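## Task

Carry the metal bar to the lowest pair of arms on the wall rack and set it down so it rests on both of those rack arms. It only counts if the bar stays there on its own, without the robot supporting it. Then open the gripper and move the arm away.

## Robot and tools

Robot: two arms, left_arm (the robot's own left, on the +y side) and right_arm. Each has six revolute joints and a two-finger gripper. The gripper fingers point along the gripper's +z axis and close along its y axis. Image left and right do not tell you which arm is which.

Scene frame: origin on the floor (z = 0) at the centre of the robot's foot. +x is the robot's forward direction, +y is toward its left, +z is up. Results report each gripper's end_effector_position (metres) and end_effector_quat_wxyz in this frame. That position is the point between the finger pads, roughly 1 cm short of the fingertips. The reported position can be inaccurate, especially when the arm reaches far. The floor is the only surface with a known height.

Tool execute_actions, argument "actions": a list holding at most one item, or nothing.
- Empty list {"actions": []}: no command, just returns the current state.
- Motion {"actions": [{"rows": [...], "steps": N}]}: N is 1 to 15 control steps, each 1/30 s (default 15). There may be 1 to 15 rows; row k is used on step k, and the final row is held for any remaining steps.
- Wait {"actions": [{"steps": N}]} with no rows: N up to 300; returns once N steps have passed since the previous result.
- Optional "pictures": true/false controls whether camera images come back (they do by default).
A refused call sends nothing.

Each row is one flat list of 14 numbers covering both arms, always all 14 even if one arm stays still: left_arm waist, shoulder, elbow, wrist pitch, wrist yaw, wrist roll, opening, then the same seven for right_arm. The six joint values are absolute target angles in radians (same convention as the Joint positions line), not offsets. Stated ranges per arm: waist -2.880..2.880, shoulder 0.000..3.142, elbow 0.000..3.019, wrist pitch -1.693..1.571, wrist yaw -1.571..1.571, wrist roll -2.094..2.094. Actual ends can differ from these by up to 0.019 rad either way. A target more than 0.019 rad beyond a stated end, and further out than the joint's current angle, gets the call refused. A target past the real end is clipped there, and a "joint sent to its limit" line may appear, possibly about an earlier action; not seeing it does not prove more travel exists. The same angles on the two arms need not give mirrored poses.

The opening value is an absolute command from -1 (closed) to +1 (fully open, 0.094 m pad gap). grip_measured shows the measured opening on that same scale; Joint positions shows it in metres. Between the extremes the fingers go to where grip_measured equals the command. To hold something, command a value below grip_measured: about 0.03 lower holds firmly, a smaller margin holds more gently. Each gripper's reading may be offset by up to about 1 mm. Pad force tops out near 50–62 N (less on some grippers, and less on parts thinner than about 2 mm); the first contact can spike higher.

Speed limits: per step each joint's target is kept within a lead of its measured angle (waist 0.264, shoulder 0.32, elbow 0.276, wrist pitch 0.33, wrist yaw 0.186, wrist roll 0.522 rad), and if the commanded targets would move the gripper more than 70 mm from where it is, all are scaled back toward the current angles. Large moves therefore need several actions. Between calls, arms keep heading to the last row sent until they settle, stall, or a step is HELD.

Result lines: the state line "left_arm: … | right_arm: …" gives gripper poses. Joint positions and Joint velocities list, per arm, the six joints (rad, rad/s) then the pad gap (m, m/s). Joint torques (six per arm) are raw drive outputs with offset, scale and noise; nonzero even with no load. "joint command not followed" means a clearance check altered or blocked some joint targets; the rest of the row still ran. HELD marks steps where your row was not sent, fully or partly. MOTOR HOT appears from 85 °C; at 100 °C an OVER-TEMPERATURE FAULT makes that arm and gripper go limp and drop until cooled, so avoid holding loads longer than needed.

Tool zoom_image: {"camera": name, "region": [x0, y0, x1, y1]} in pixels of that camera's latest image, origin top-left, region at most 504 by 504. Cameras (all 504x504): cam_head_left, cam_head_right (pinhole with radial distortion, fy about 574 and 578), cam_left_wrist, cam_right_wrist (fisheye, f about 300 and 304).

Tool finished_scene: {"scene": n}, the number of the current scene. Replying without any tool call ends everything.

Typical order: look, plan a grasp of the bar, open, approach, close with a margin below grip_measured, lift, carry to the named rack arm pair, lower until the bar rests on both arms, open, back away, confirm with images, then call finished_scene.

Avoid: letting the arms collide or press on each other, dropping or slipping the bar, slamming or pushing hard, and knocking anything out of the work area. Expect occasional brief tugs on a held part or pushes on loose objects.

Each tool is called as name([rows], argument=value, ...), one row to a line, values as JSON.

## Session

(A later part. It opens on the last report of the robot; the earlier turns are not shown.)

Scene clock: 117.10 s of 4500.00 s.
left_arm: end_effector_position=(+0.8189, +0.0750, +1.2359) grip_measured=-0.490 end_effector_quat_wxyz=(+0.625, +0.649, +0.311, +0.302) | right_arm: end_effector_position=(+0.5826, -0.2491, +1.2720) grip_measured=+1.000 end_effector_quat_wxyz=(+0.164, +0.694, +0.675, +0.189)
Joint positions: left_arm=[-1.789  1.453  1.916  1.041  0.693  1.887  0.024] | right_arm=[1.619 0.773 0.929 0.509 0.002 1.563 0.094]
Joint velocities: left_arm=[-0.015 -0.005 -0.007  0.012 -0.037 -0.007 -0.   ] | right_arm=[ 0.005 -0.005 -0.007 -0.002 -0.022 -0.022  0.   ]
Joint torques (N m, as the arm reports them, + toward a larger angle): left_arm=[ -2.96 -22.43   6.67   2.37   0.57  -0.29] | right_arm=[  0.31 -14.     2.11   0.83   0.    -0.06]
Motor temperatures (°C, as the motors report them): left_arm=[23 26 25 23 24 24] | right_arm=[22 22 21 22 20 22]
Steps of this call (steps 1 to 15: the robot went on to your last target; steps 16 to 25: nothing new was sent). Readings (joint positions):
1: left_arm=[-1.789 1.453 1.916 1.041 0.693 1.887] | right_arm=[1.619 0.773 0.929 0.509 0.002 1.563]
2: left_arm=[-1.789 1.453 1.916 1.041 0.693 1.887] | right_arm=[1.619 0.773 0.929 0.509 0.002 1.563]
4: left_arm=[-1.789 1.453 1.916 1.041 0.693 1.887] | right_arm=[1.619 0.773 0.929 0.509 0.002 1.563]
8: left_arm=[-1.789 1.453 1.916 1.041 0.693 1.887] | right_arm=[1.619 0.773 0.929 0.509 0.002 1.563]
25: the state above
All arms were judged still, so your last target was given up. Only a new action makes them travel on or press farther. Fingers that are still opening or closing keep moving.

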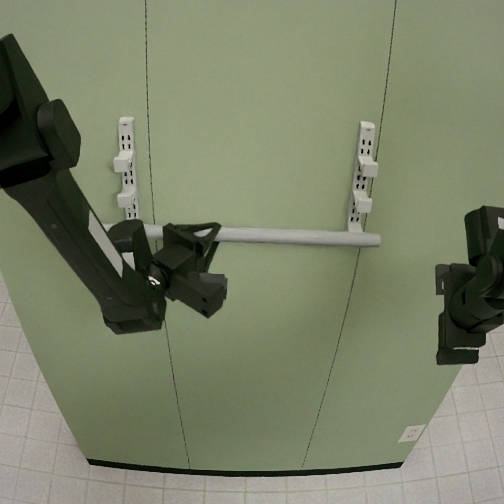

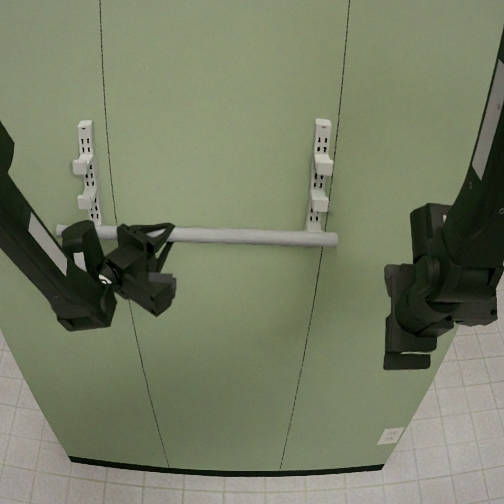

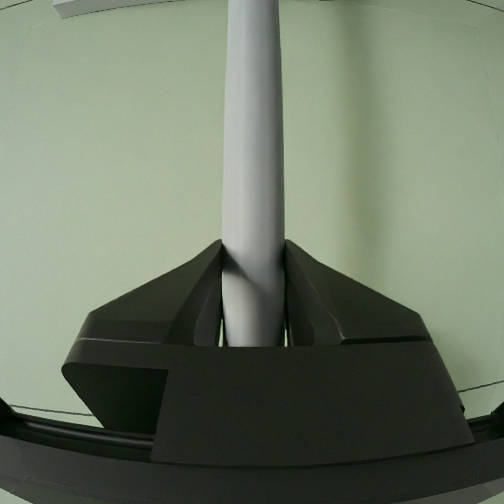

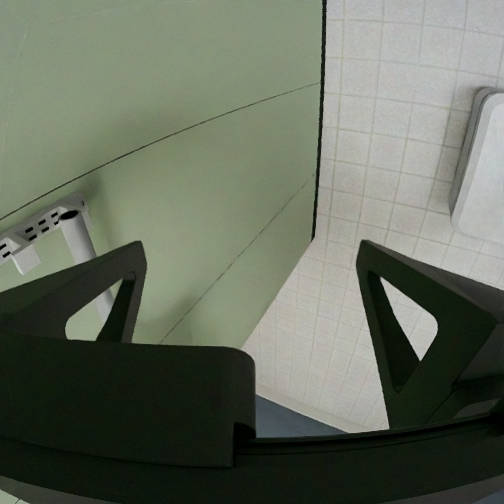

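execute_actions([
  {"rows": [[-1.80,1.36,1.97,1.11,0.7,1.87,-0.6, 1.619,0.764,0.94,0.5,0,1.57,1]], "steps": 15},
], pictures=false)

execute_actions([
  {"steps": 25},
], pictures=false)

Scene clock: 120.17 s of 4500.00 s.
left_arm: end_effector_position=(+0.8219, +0.0767, +1.2429) grip_measured=-0.490 end_effector_quat_wxyz=(+0.628, +0.644, +0.305, +0.312) | right_arm: end_effector_position=(+0.5826, -0.2491, +1.2720) grip_measured=+1.000 end_effector_quat_wxyz=(+0.164, +0.694, +0.675, +0.189)
Joint positions: left_arm=[-1.789  1.449  1.916  1.062  0.693  1.887  0.024] | right_arm=[1.619 0.773 0.929 0.509 0.002 1.563 0.094]
Joint velocities: left_arm=[-0.005 -0.015  0.002 -0.002 -0.081  0.037  0.   ] | right_arm=[-0.005 -0.015  0.012 -0.007 -0.007  0.022  0.   ]
Joint torques (N m, as the arm reports them, + toward a larger angle): left_arm=[ -2.79 -22.17   6.14   3.62   0.51  -0.27] | right_arm=[  0.65 -13.67   2.08   0.83   0.02  -0.05]
Motor temperatures (°C, as the motors report them): left_arm=[23 27 25 23 24 24] | right_arm=[22 22 21 22 20 22]
Steps of this call (steps 1 to 77: nothing new was sent; steps 78 to 92: all 15 steps of this action). Readings (joint positions):
78: left_arm=[-1.789 1.453 1.916 1.042 0.693 1.887] | right_arm=[1.619 0.773 0.929 0.509 0.002 1.563]
79: left_arm=[-1.789 1.453 1.916 1.046 0.693 1.887] | right_arm=[1.619 0.773 0.929 0.509 0.002 1.563]
81: left_arm=[-1.789 1.453 1.916 1.052 0.693 1.887] | right_arm=[1.619 0.773 0.929 0.509 0.002 1.563]
85: left_arm=[-1.789 1.451 1.916 1.059 0.693 1.887] | right_arm=[1.619 0.773 0.929 0.509 0.002 1.563]
92: the state above

Scene clock: 121.00 s of 4500.00 s.
left_arm: end_effector_position=(+0.8229, +0.0771, +1.2446) grip_measured=-0.490 end_effector_quat_wxyz=(+0.628, +0.644, +0.304, +0.314) | right_arm: end_effector_position=(+0.5826, -0.2491, +1.2720) grip_measured=+1.000 end_effector_quat_wxyz=(+0.164, +0.694, +0.675, +0.189)
Joint positions: left_arm=[-1.789  1.447  1.916  1.064  0.693  1.887  0.024] | right_arm=[1.619 0.773 0.929 0.509 0.002 1.563 0.094]
Joint velocities: left_arm=[-0.005  0.005 -0.002 -0.002 -0.022 -0.007  0.001] | right_arm=[ 0.005 -0.005 -0.002  0.002 -0.022 -0.022  0.   ]
Joint torques (N m, as the arm reports them, + toward a larger angle): left_arm=[ -2.81 -22.51   6.2    3.49   0.51  -0.28] | right_arm=[  0.38 -13.99   1.99   0.77   0.    -0.08]
Motor temperatures (°C, as the motors report them): left_arm=[23 27 25 23 24 24] | right_arm=[22 22 21 22 20 22]
Steps of this call (steps 1 to 15: the robot went on to your last target; steps 16 to 25: nothing new was sent). Readings (joint positions):
1: left_arm=[-1.789 1.449 1.916 1.062 0.693 1.887] | right_arm=[1.619 0.773 0.929 0.509 0.002 1.563]
2: left_arm=[-1.789 1.449 1.916 1.063 0.693 1.887] | right_arm=[1.619 0.773 0.929 0.509 0.002 1.563]
4: left_arm=[-1.789 1.448 1.916 1.063 0.693 1.887] | right_arm=[1.619 0.773 0.929 0.509 0.002 1.563]
8: left_arm=[-1.789 1.447 1.916 1.063 0.693 1.887] | right_arm=[1.619 0.773 0.929 0.509 0.002 1.563]
25: the state above
All arms were judged still, so your last target was given up. Only a new action makes them travel on or press farther. Fingers that are still opening or closing keep moving.

execute_actions([
  {"rows": [[-1.80,1.44,2.08,0.98,0.7,1.87,-0.6, 1.619,0.764,0.94,0.5,0,1.57,1]], "steps": 15},
], pictures=false)

execute_actions([
  {"steps": 25},
])

Scene clock: 124.13 s of 4500.00 s.
left_arm: end_effector_position=(+0.8559, +0.0795, +1.2490) grip_measured=-0.491 end_effector_quat_wxyz=(+0.631, +0.642, +0.306, +0.311) | right_arm: end_effector_position=(+0.5826, -0.2491, +1.2720) grip_measured=+1.000 end_effector_quat_wxyz=(+0.164, +0.694, +0.675, +0.189)
Joint positions: left_arm=[-1.789  1.472  2.04   0.97   0.695  1.876  0.024] | right_arm=[1.619 0.773 0.929 0.509 0.002 1.563 0.094]
Joint velocities: left_arm=[-0.015  0.005 -0.002 -0.017 -0.022 -0.037  0.001] | right_arm=[ 0.015  0.005  0.012  0.012  0.007 -0.022  0.   ]
Joint torques (N m, as the arm reports them, + toward a larger angle): left_arm=[ -3.68 -21.18   6.95   2.46   0.53  -0.19] | right_arm=[  0.4  -13.98   2.15   0.78   0.01  -0.06]
Motor temperatures (°C, as the motors report them): left_arm=[23 27 25 23 24 24] | right_arm=[22 22 21 22 20 22]
Steps of this call (steps 1 to 79: nothing new was sent; steps 80 to 94: all 15 steps of this action). Readings (joint positions):
80: left_arm=[-1.789 1.449 1.927 1.052 0.697 1.887] | right_arm=[1.619 0.773 0.929 0.509 0.002 1.563]
81: left_arm=[-1.789 1.459 1.956 1.022 0.698 1.886] | right_arm=[1.619 0.773 0.929 0.509 0.002 1.563]
83: left_arm=[-1.789 1.472 2.007 0.985 0.696 1.886] | right_arm=[1.619 0.773 0.929 0.509 0.002 1.563]
87: left_arm=[-1.789 1.472 2.040 0.972 0.695 1.878] | right_arm=[1.619 0.773 0.929 0.509 0.002 1.563]
94: the state above

Scene clock: 124.97 s of 4500.00 s.
left_arm: end_effector_position=(+0.8559, +0.0795, +1.2490) grip_measured=-0.491 end_effector_quat_wxyz=(+0.631, +0.642, +0.306, +0.311) | right_arm: end_effector_position=(+0.5826, -0.2491, +1.2720) grip_measured=+1.000 end_effector_quat_wxyz=(+0.164, +0.694, +0.675, +0.189)
Joint positions: left_arm=[-1.789  1.472  2.04   0.97   0.695  1.876  0.024] | right_arm=[1.619 0.773 0.929 0.509 0.002 1.563 0.094]
Joint velocities: left_arm=[-0.015 -0.024 -0.012  0.002 -0.007 -0.022  0.   ] | right_arm=[-0.015 -0.005  0.002 -0.017 -0.051 -0.037  0.   ]
Joint torques (N m, as the arm reports them, + toward a larger angle): left_arm=[ -3.09 -21.54   6.88   2.46   0.53  -0.22] | right_arm=[  0.28 -13.88   2.09   0.8    0.01  -0.07]
Motor temperatures (°C, as the motors report them): left_arm=[23 27 25 23 24 24] | right_arm=[22 22 21 22 20 22]
Steps of this call (steps 1 to 15: the robot went on to your last target; steps 16 to 25: nothing new was sent). Readings (joint positions):
1: left_arm=[-1.789 1.472 2.040 0.970 0.695 1.876] | right_arm=[1.619 0.773 0.929 0.509 0.002 1.563]
2: left_arm=[-1.789 1.472 2.040 0.970 0.695 1.876] | right_arm=[1.619 0.773 0.929 0.509 0.002 1.563]
4: left_arm=[-1.789 1.472 2.040 0.970 0.695 1.876] | right_arm=[1.619 0.773 0.929 0.509 0.002 1.563]
8: left_arm=[-1.789 1.472 2.040 0.970 0.695 1.876] | right_arm=[1.619 0.773 0.929 0.509 0.002 1.563]
25: the state above
All arms were judged still, so your last target was given up. Only a new action makes them travel on or press farther. Fingers that are still opening or closing keep moving.

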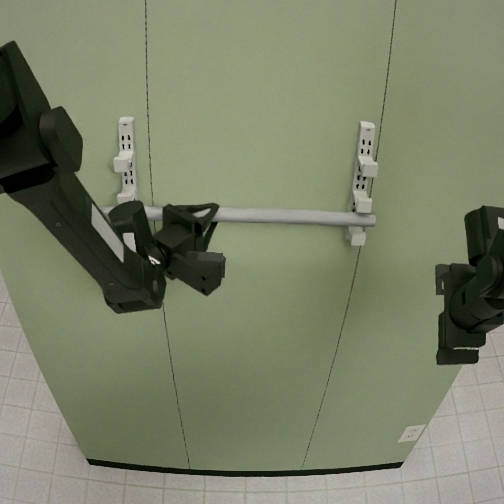

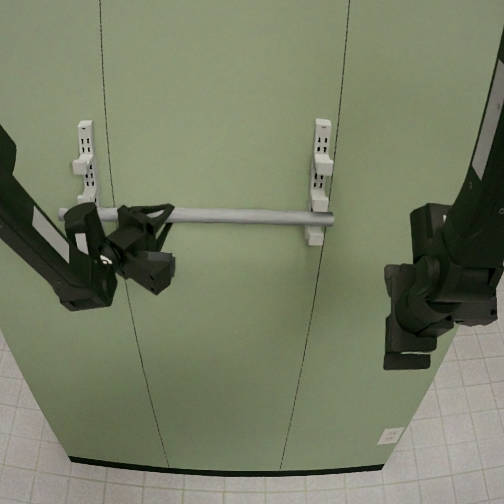

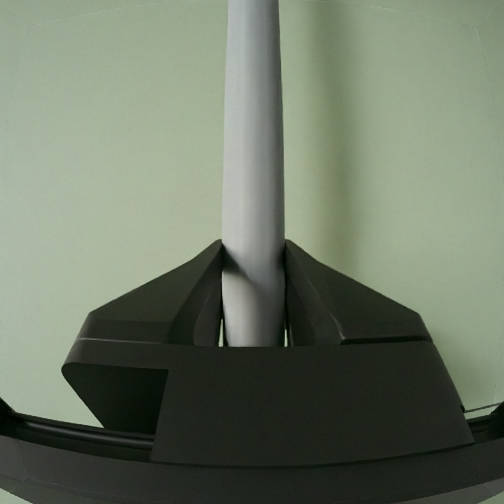

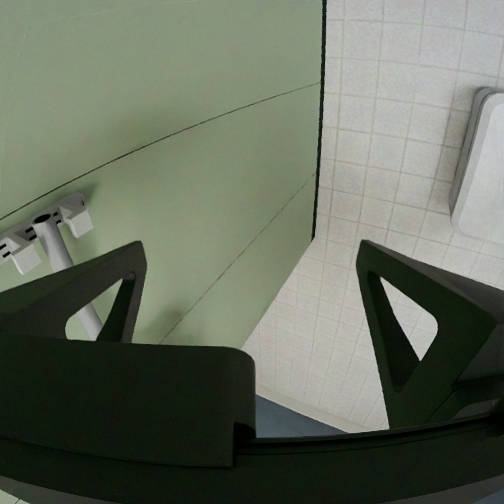

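execute_actions([
  {"rows": [[-1.80,1.49,2.22,0.886,0.7,1.87,-0.6, 1.619,0.764,0.94,0.5,0,1.57,1]], "steps": 15},
], pictures=false)

execute_actions([
  {"steps": 25},
])

Scene clock: 129.10 s of 4500.00 s.
left_arm: end_effector_position=(+0.8830, +0.0809, +1.2488) grip_measured=-0.491 end_effector_quat_wxyz=(+0.630, +0.642, +0.307, +0.311) | right_arm: end_effector_position=(+0.5826, -0.2491, +1.2720) grip_measured=+1.000 end_effector_quat_wxyz=(+0.164, +0.694, +0.675, +0.189)
Joint positions: left_arm=[-1.789  1.512  2.171  0.877  0.695  1.876  0.024] | right_arm=[1.619 0.773 0.929 0.509 0.002 1.563 0.094]
Joint velocities: left_arm=[-0.005  0.005  0.002 -0.017 -0.022 -0.037  0.   ] | right_arm=[-0.005 -0.005 -0.007 -0.007  0.066  0.051  0.   ]
Joint torques (N m, as the arm reports them, + toward a larger angle): left_arm=[ -3.09 -21.07   8.27   2.42   0.58  -0.15] | right_arm=[  0.18 -13.86   2.12   0.85  -0.02  -0.03]
Motor temperatures (°C, as the motors report them): left_arm=[23 27 26 23 24 24] | right_arm=[22 22 21 22 20 22]
Steps of this call (steps 1 to 90: nothing new was sent; then 0.63 s passed at rest; steps 91 to 105: all 15 steps of this action). Readings (joint positions):
91: left_arm=[-1.789 1.476 2.055 0.957 0.699 1.876] | right_arm=[1.619 0.773 0.929 0.509 0.002 1.563]
92: left_arm=[-1.789 1.491 2.092 0.926 0.699 1.876] | right_arm=[1.619 0.773 0.929 0.509 0.002 1.563]
94: left_arm=[-1.789 1.511 2.149 0.891 0.695 1.876] | right_arm=[1.619 0.773 0.929 0.509 0.002 1.563]
98: left_arm=[-1.789 1.512 2.170 0.881 0.695 1.876] | right_arm=[1.619 0.773 0.929 0.509 0.002 1.563]
105: the state above

Scene clock: 129.93 s of 4500.00 s.
left_arm: end_effector_position=(+0.8830, +0.0809, +1.2488) grip_measured=-0.491 end_effector_quat_wxyz=(+0.630, +0.642, +0.307, +0.311) | right_arm: end_effector_position=(+0.5826, -0.2491, +1.2720) grip_measured=+1.000 end_effector_quat_wxyz=(+0.164, +0.694, +0.675, +0.189)
Joint positions: left_arm=[-1.789  1.512  2.171  0.877  0.695  1.876  0.024] | right_arm=[1.619 0.773 0.929 0.509 0.002 1.563 0.094]
Joint velocities: left_arm=[ 0.005 -0.015 -0.012 -0.007  0.007  0.051 -0.   ] | right_arm=[ 0.015  0.005 -0.002  0.012  0.051 -0.051  0.   ]
Joint torques (N m, as the arm reports them, + toward a larger angle): left_arm=[ -3.15 -21.07   8.21   2.42   0.51  -0.22] | right_arm=[  0.48 -13.81   2.16   0.81   0.    -0.07]
Motor temperatures (°C, as the motors report them): left_arm=[23 27 26 23 24 24] | right_arm=[22 22 21 22 20 22]
Steps of this call (steps 1 to 15: the robot went on to your last target; steps 16 to 25: nothing new was sent). Readings (joint positions):
1: left_arm=[-1.789 1.512 2.171 0.877 0.695 1.876] | right_arm=[1.619 0.773 0.929 0.509 0.002 1.563]
2: left_arm=[-1.789 1.512 2.171 0.877 0.695 1.876] | right_arm=[1.619 0.773 0.929 0.509 0.002 1.563]
4: left_arm=[-1.789 1.512 2.171 0.877 0.695 1.876] | right_arm=[1.619 0.773 0.929 0.509 0.002 1.563]
8: left_arm=[-1.789 1.512 2.171 0.877 0.695 1.876] | right_arm=[1.619 0.773 0.929 0.509 0.002 1.563]
25: the state above
All arms were judged still, so your last target was given up. Only a new action makes them travel on or press farther. Fingers that are still opening or closing keep moving.

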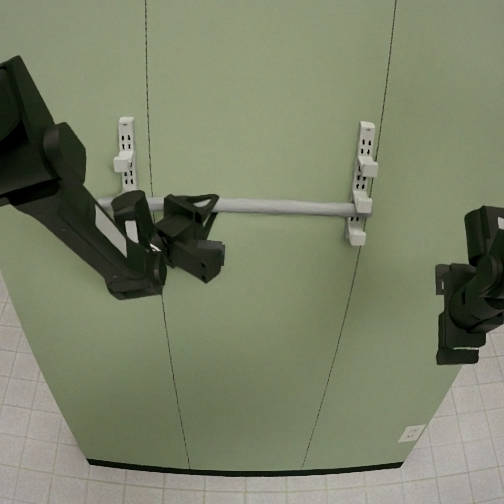

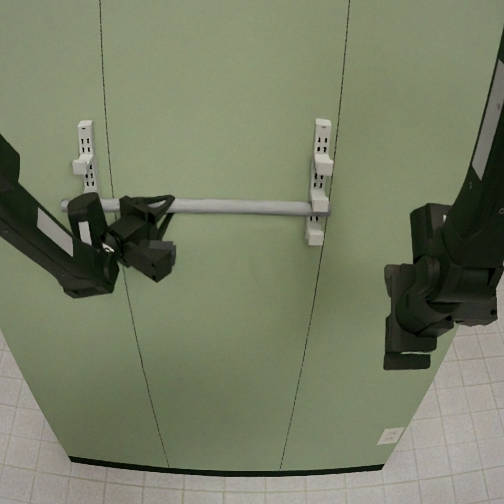

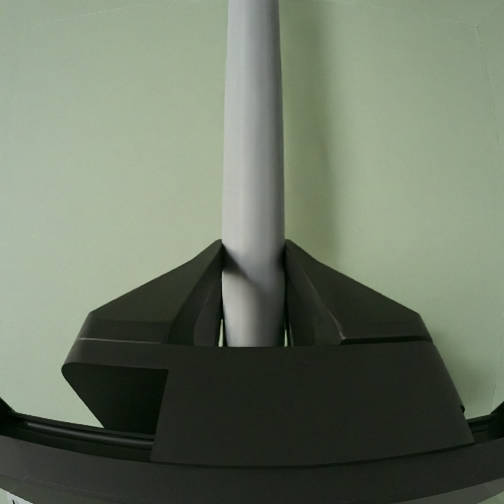

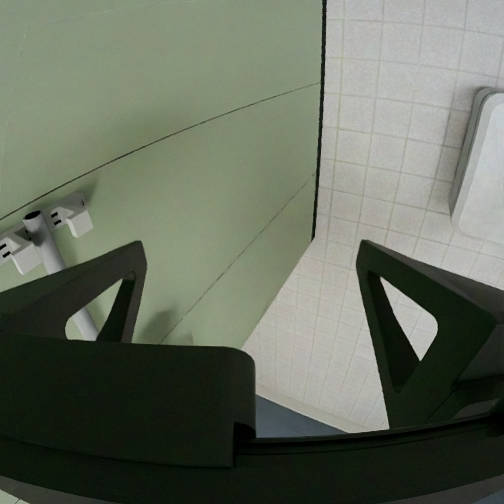

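execute_actions([
  {"rows": [[-1.80,1.59,2.36,0.847,0.7,1.87,-0.6, 1.619,0.764,0.94,0.5,0,1.57,1]], "steps": 15},
], pictures=false)

execute_actions([
  {"steps": 25},
])

Scene clock: 133.33 s of 4500.00 s.
left_arm: end_effector_position=(+0.8802, +0.0722, +1.2175) grip_measured=-0.491 end_effector_quat_wxyz=(+0.634, +0.639, +0.312, +0.303) | right_arm: end_effector_position=(+0.5826, -0.2491, +1.2720) grip_measured=+1.000 end_effector_quat_wxyz=(+0.164, +0.694, +0.675, +0.189)
Joint positions: left_arm=[-1.792  1.616  2.306  0.842  0.698  1.861  0.024] | right_arm=[1.619 0.773 0.929 0.509 0.002 1.563 0.094]
Joint velocities: left_arm=[-0.005  0.005  0.007  0.002  0.051 -0.022  0.001] | right_arm=[ 0.005  0.015  0.007 -0.012  0.037  0.037  0.   ]
Joint torques (N m, as the arm reports them, + toward a larger angle): left_arm=[ -3.27 -20.75   8.73   2.28   0.37  -0.15] | right_arm=[  0.34 -13.76   2.01   0.83   0.    -0.08]
Motor temperatures (°C, as the motors report them): left_arm=[23 27 26 23 24 24] | right_arm=[22 22 21 22 20 22]
Steps of this call (steps 1 to 87: nothing new was sent; steps 88 to 102: all 15 steps of this action). Readings (joint positions):
88: left_arm=[-1.789 1.521 2.189 0.872 0.699 1.876] | right_arm=[1.619 0.773 0.929 0.509 0.002 1.563]
89: left_arm=[-1.789 1.545 2.236 0.861 0.705 1.876] | right_arm=[1.619 0.773 0.929 0.509 0.002 1.563]
91: left_arm=[-1.789 1.581 2.284 0.852 0.705 1.876] | right_arm=[1.619 0.773 0.929 0.509 0.002 1.563]
95: left_arm=[-1.789 1.615 2.298 0.841 0.697 1.863] | right_arm=[1.619 0.773 0.929 0.509 0.002 1.563]
102: the state above

Scene clock: 134.17 s of 4500.00 s.
left_arm: end_effector_position=(+0.8802, +0.0722, +1.2175) grip_measured=-0.491 end_effector_quat_wxyz=(+0.634, +0.639, +0.312, +0.303) | right_arm: end_effector_position=(+0.5826, -0.2491, +1.2720) grip_measured=+1.000 end_effector_quat_wxyz=(+0.164, +0.694, +0.675, +0.189)
Joint positions: left_arm=[-1.792  1.616  2.306  0.842  0.698  1.861  0.024] | right_arm=[1.619 0.773 0.929 0.509 0.002 1.563 0.094]
Joint velocities: left_arm=[-0.005 -0.005  0.002 -0.017 -0.022 -0.051  0.001] | right_arm=[-0.015 -0.005  0.002  0.012 -0.051 -0.168  0.   ]
Joint torques (N m, as the arm reports them, + toward a larger angle): left_arm=[ -3.15 -21.08   8.74   2.26   0.37  -0.1 ] | right_arm=[  0.42 -13.72   2.18   0.79   0.03  -0.07]
Motor temperatures (°C, as the motors report them): left_arm=[23 27 26 23 24 24] | right_arm=[22 22 21 22 20 22]
Steps of this call (steps 1 to 15: the robot went on to your last target; steps 16 to 25: nothing new was sent). Readings (joint positions):
1: left_arm=[-1.792 1.616 2.306 0.842 0.698 1.861] | right_arm=[1.619 0.773 0.929 0.509 0.002 1.563]
2: left_arm=[-1.792 1.616 2.306 0.842 0.698 1.861] | right_arm=[1.619 0.773 0.929 0.509 0.002 1.563]
4: left_arm=[-1.792 1.616 2.306 0.842 0.698 1.861] | right_arm=[1.619 0.773 0.929 0.509 0.002 1.563]
8: left_arm=[-1.792 1.616 2.306 0.842 0.698 1.861] | right_arm=[1.619 0.773 0.929 0.509 0.002 1.563]
25: the state above
All arms were judged still, so your last target was given up. Only a new action makes them travel on or press farther. Fingers that are still opening or closing keep moving.

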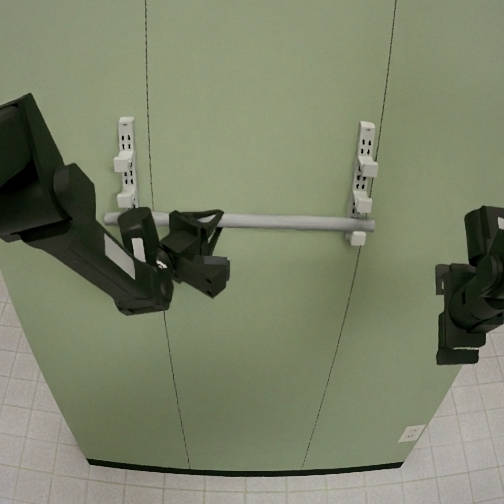

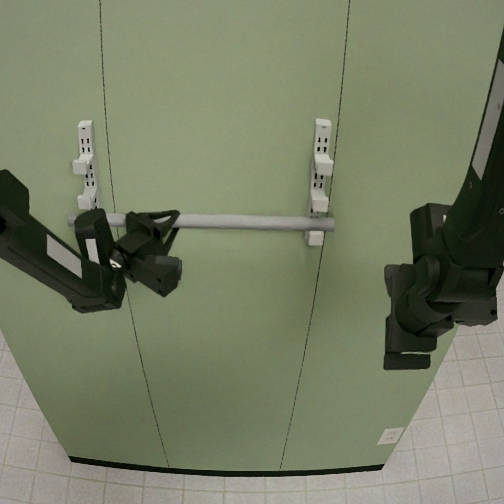

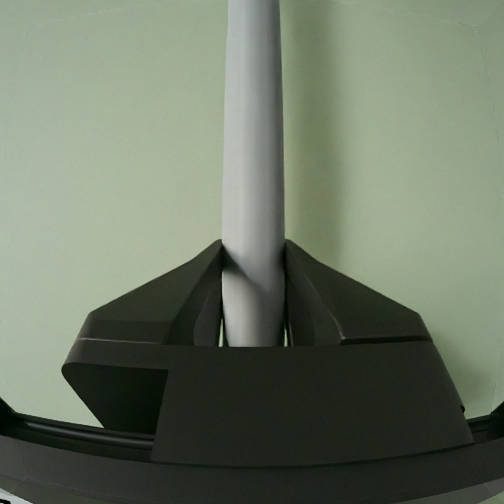

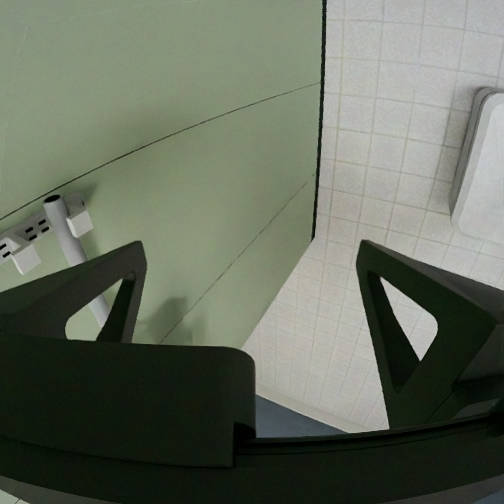

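Seems to be touching. Release, then retreat.

execute_actions([
  {"rows": [[-1.80,1.59,2.36,0.847,0.7,1.87,0.6, 1.619,0.764,0.94,0.5,0,1.57,1]], "steps": 15},
], pictures=false)

execute_actions([
  {"rows": [[-1.80,1.46,1.85,1.13,0.7,1.87,0.6, 1.619,0.764,0.94,0.5,0,1.57,1]], "steps": 15},
], pictures=false)

execute_actions([
  {"steps": 25},
])

Scene clock: 138.30 s of 4500.00 s.
left_arm: end_effector_position=(+0.8848, +0.0735, +1.2224) grip_measured=+0.598 end_effector_quat_wxyz=(+0.635, +0.637, +0.308, +0.309) | right_arm: end_effector_position=(+0.5826, -0.2491, +1.2720) grip_measured=+1.000 end_effector_quat_wxyz=(+0.164, +0.694, +0.675, +0.189)
Joint positions: left_arm=[-1.792  1.616  2.319  0.842  0.698  1.862  0.075] | right_arm=[1.619 0.773 0.929 0.509 0.002 1.563 0.094]
Joint velocities: left_arm=[-0.005 -0.005  0.007  0.017  0.037 -0.037 -0.   ] | right_arm=[-0.005  0.005  0.012  0.007  0.051  0.007  0.   ]
Joint torques (N m, as the arm reports them, + toward a larger angle): left_arm=[ -3.14 -21.11   7.9    2.29   0.37  -0.11] | right_arm=[  0.77 -13.89   2.1    0.82   0.01  -0.07]
Motor temperatures (°C, as the motors report them): left_arm=[23 27 27 23 24 24] | right_arm=[22 22 21 22 20 22]
Steps of this call (steps 1 to 90: nothing new was sent; then 0.63 s passed at rest; steps 91 to 105: all 15 steps of this action). Readings (joint positions):
91: left_arm=[-1.792 1.616 2.306 0.842 0.698 1.862] | right_arm=[1.619 0.773 0.929 0.509 0.002 1.563]
92: left_arm=[-1.792 1.616 2.307 0.842 0.698 1.862] | right_arm=[1.619 0.773 0.929 0.509 0.002 1.563]
94: left_arm=[-1.792 1.616 2.312 0.842 0.698 1.862] | right_arm=[1.619 0.773 0.929 0.509 0.002 1.563]
98: left_arm=[-1.792 1.616 2.319 0.842 0.698 1.862] | right_arm=[1.619 0.773 0.929 0.509 0.002 1.563]
105: the state above

Scene clock: 138.80 s of 4500.00 s.
left_arm: end_effector_position=(+0.7826, +0.0667, +1.2170) grip_measured=+0.598 end_effector_quat_wxyz=(+0.629, +0.647, +0.322, +0.286) | right_arm: end_effector_position=(+0.5826, -0.2491, +1.2720) grip_measured=+1.000 end_effector_quat_wxyz=(+0.164, +0.694, +0.675, +0.189)
Joint positions: left_arm=[-1.793  1.475  1.848  1.112  0.699  1.863  0.075] | right_arm=[1.619 0.773 0.929 0.509 0.002 1.563 0.094]
Joint velocities: left_arm=[-0.005 -0.005 -0.002  0.027  0.066 -0.022 -0.001] | right_arm=[ 0.005 -0.005 -0.017 -0.007  0.007 -0.022  0.   ]
Joint torques (N m, as the arm reports them, + toward a larger angle): left_arm=[ -2.9  -18.05   3.21   2.44   0.33  -0.11] | right_arm=[  0.39 -13.85   2.08   0.79   0.    -0.06]
Motor temperatures (°C, as the motors report them): left_arm=[23 27 27 23 24 24] | right_arm=[22 22 21 22 20 22]
Steps of this call (steps 1 to 15: all 15 steps of this action). Readings (joint positions):
1: left_arm=[-1.792 1.603 2.275 0.882 0.692 1.863] | right_arm=[1.619 0.773 0.929 0.509 0.002 1.563]
2: left_arm=[-1.792 1.559 2.173 0.968 0.693 1.863] | right_arm=[1.619 0.773 0.929 0.509 0.002 1.563]
4: left_arm=[-1.793 1.489 1.987 1.068 0.697 1.863] | right_arm=[1.619 0.773 0.929 0.509 0.002 1.563]
8: left_arm=[-1.793 1.464 1.859 1.110 0.699 1.863] | right_arm=[1.619 0.773 0.929 0.509 0.002 1.563]
15: the state above

Scene clock: 139.63 s of 4500.00 s.
left_arm: end_effector_position=(+0.7827, +0.0667, +1.2173) grip_measured=+0.598 end_effector_quat_wxyz=(+0.629, +0.647, +0.322, +0.286) | right_arm: end_effector_position=(+0.5826, -0.2491, +1.2720) grip_measured=+1.000 end_effector_quat_wxyz=(+0.164, +0.694, +0.675, +0.189)
Joint positions: left_arm=[-1.793  1.475  1.848  1.113  0.699  1.863  0.075] | right_arm=[1.619 0.773 0.929 0.509 0.002 1.563 0.094]
Joint velocities: left_arm=[-0.005 -0.024  0.012 -0.007  0.022 -0.022  0.001] | right_arm=[-0.005 -0.005  0.002 -0.012  0.051 -0.007  0.   ]
Joint torques (N m, as the arm reports them, + toward a larger angle): left_arm=[ -3.06 -17.89   2.94   2.75   0.34  -0.11] | right_arm=[  0.49 -13.85   2.04   0.79   0.02  -0.05]
Motor temperatures (°C, as the motors report them): left_arm=[23 27 26 23 24 24] | right_arm=[22 22 21 22 20 22]
Steps of this call (steps 1 to 15: the robot went on to your last target; steps 16 to 25: nothing new was sent). Readings (joint positions):
1: left_arm=[-1.793 1.475 1.848 1.113 0.699 1.863] | right_arm=[1.619 0.773 0.929 0.509 0.002 1.563]
2: left_arm=[-1.793 1.475 1.848 1.113 0.699 1.863] | right_arm=[1.619 0.773 0.929 0.509 0.002 1.563]
4: left_arm=[-1.793 1.475 1.848 1.113 0.699 1.863] | right_arm=[1.619 0.773 0.929 0.509 0.002 1.563]
8: left_arm=[-1.793 1.475 1.848 1.113 0.699 1.863] | right_arm=[1.619 0.773 0.929 0.509 0.002 1.563]
25: the state above
All arms were judged still, so your last target was given up. Only a new action makes them travel on or press farther. Fingers that are still opening or closing keep moving.

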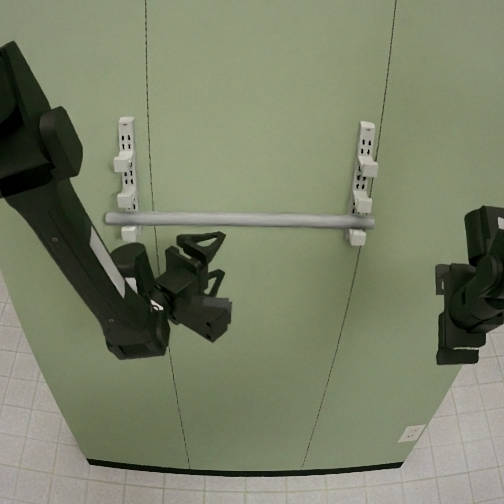

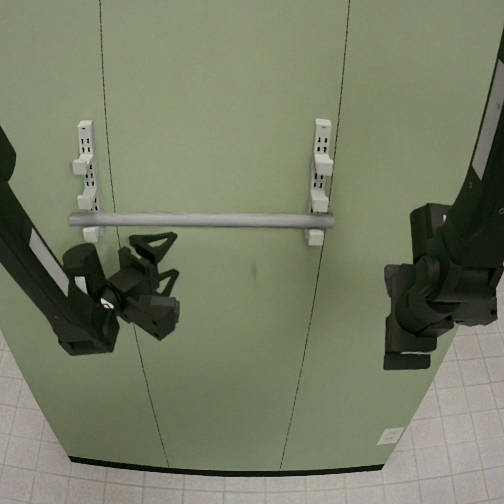

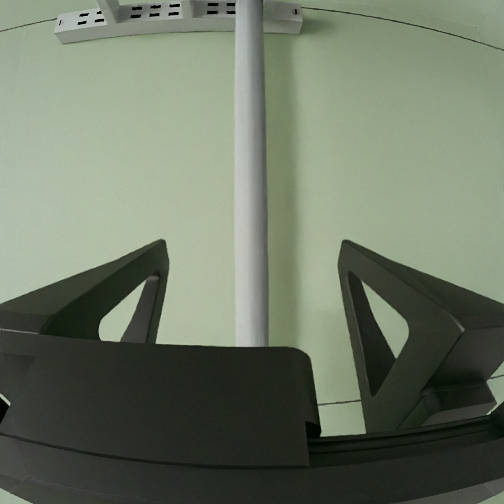

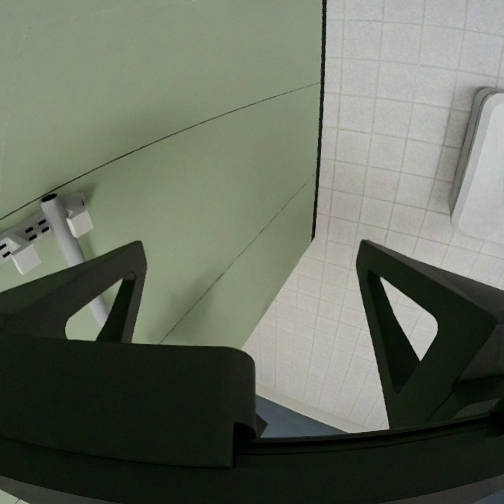

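finished_scene(scene=1)

The scene is finished: the task was done.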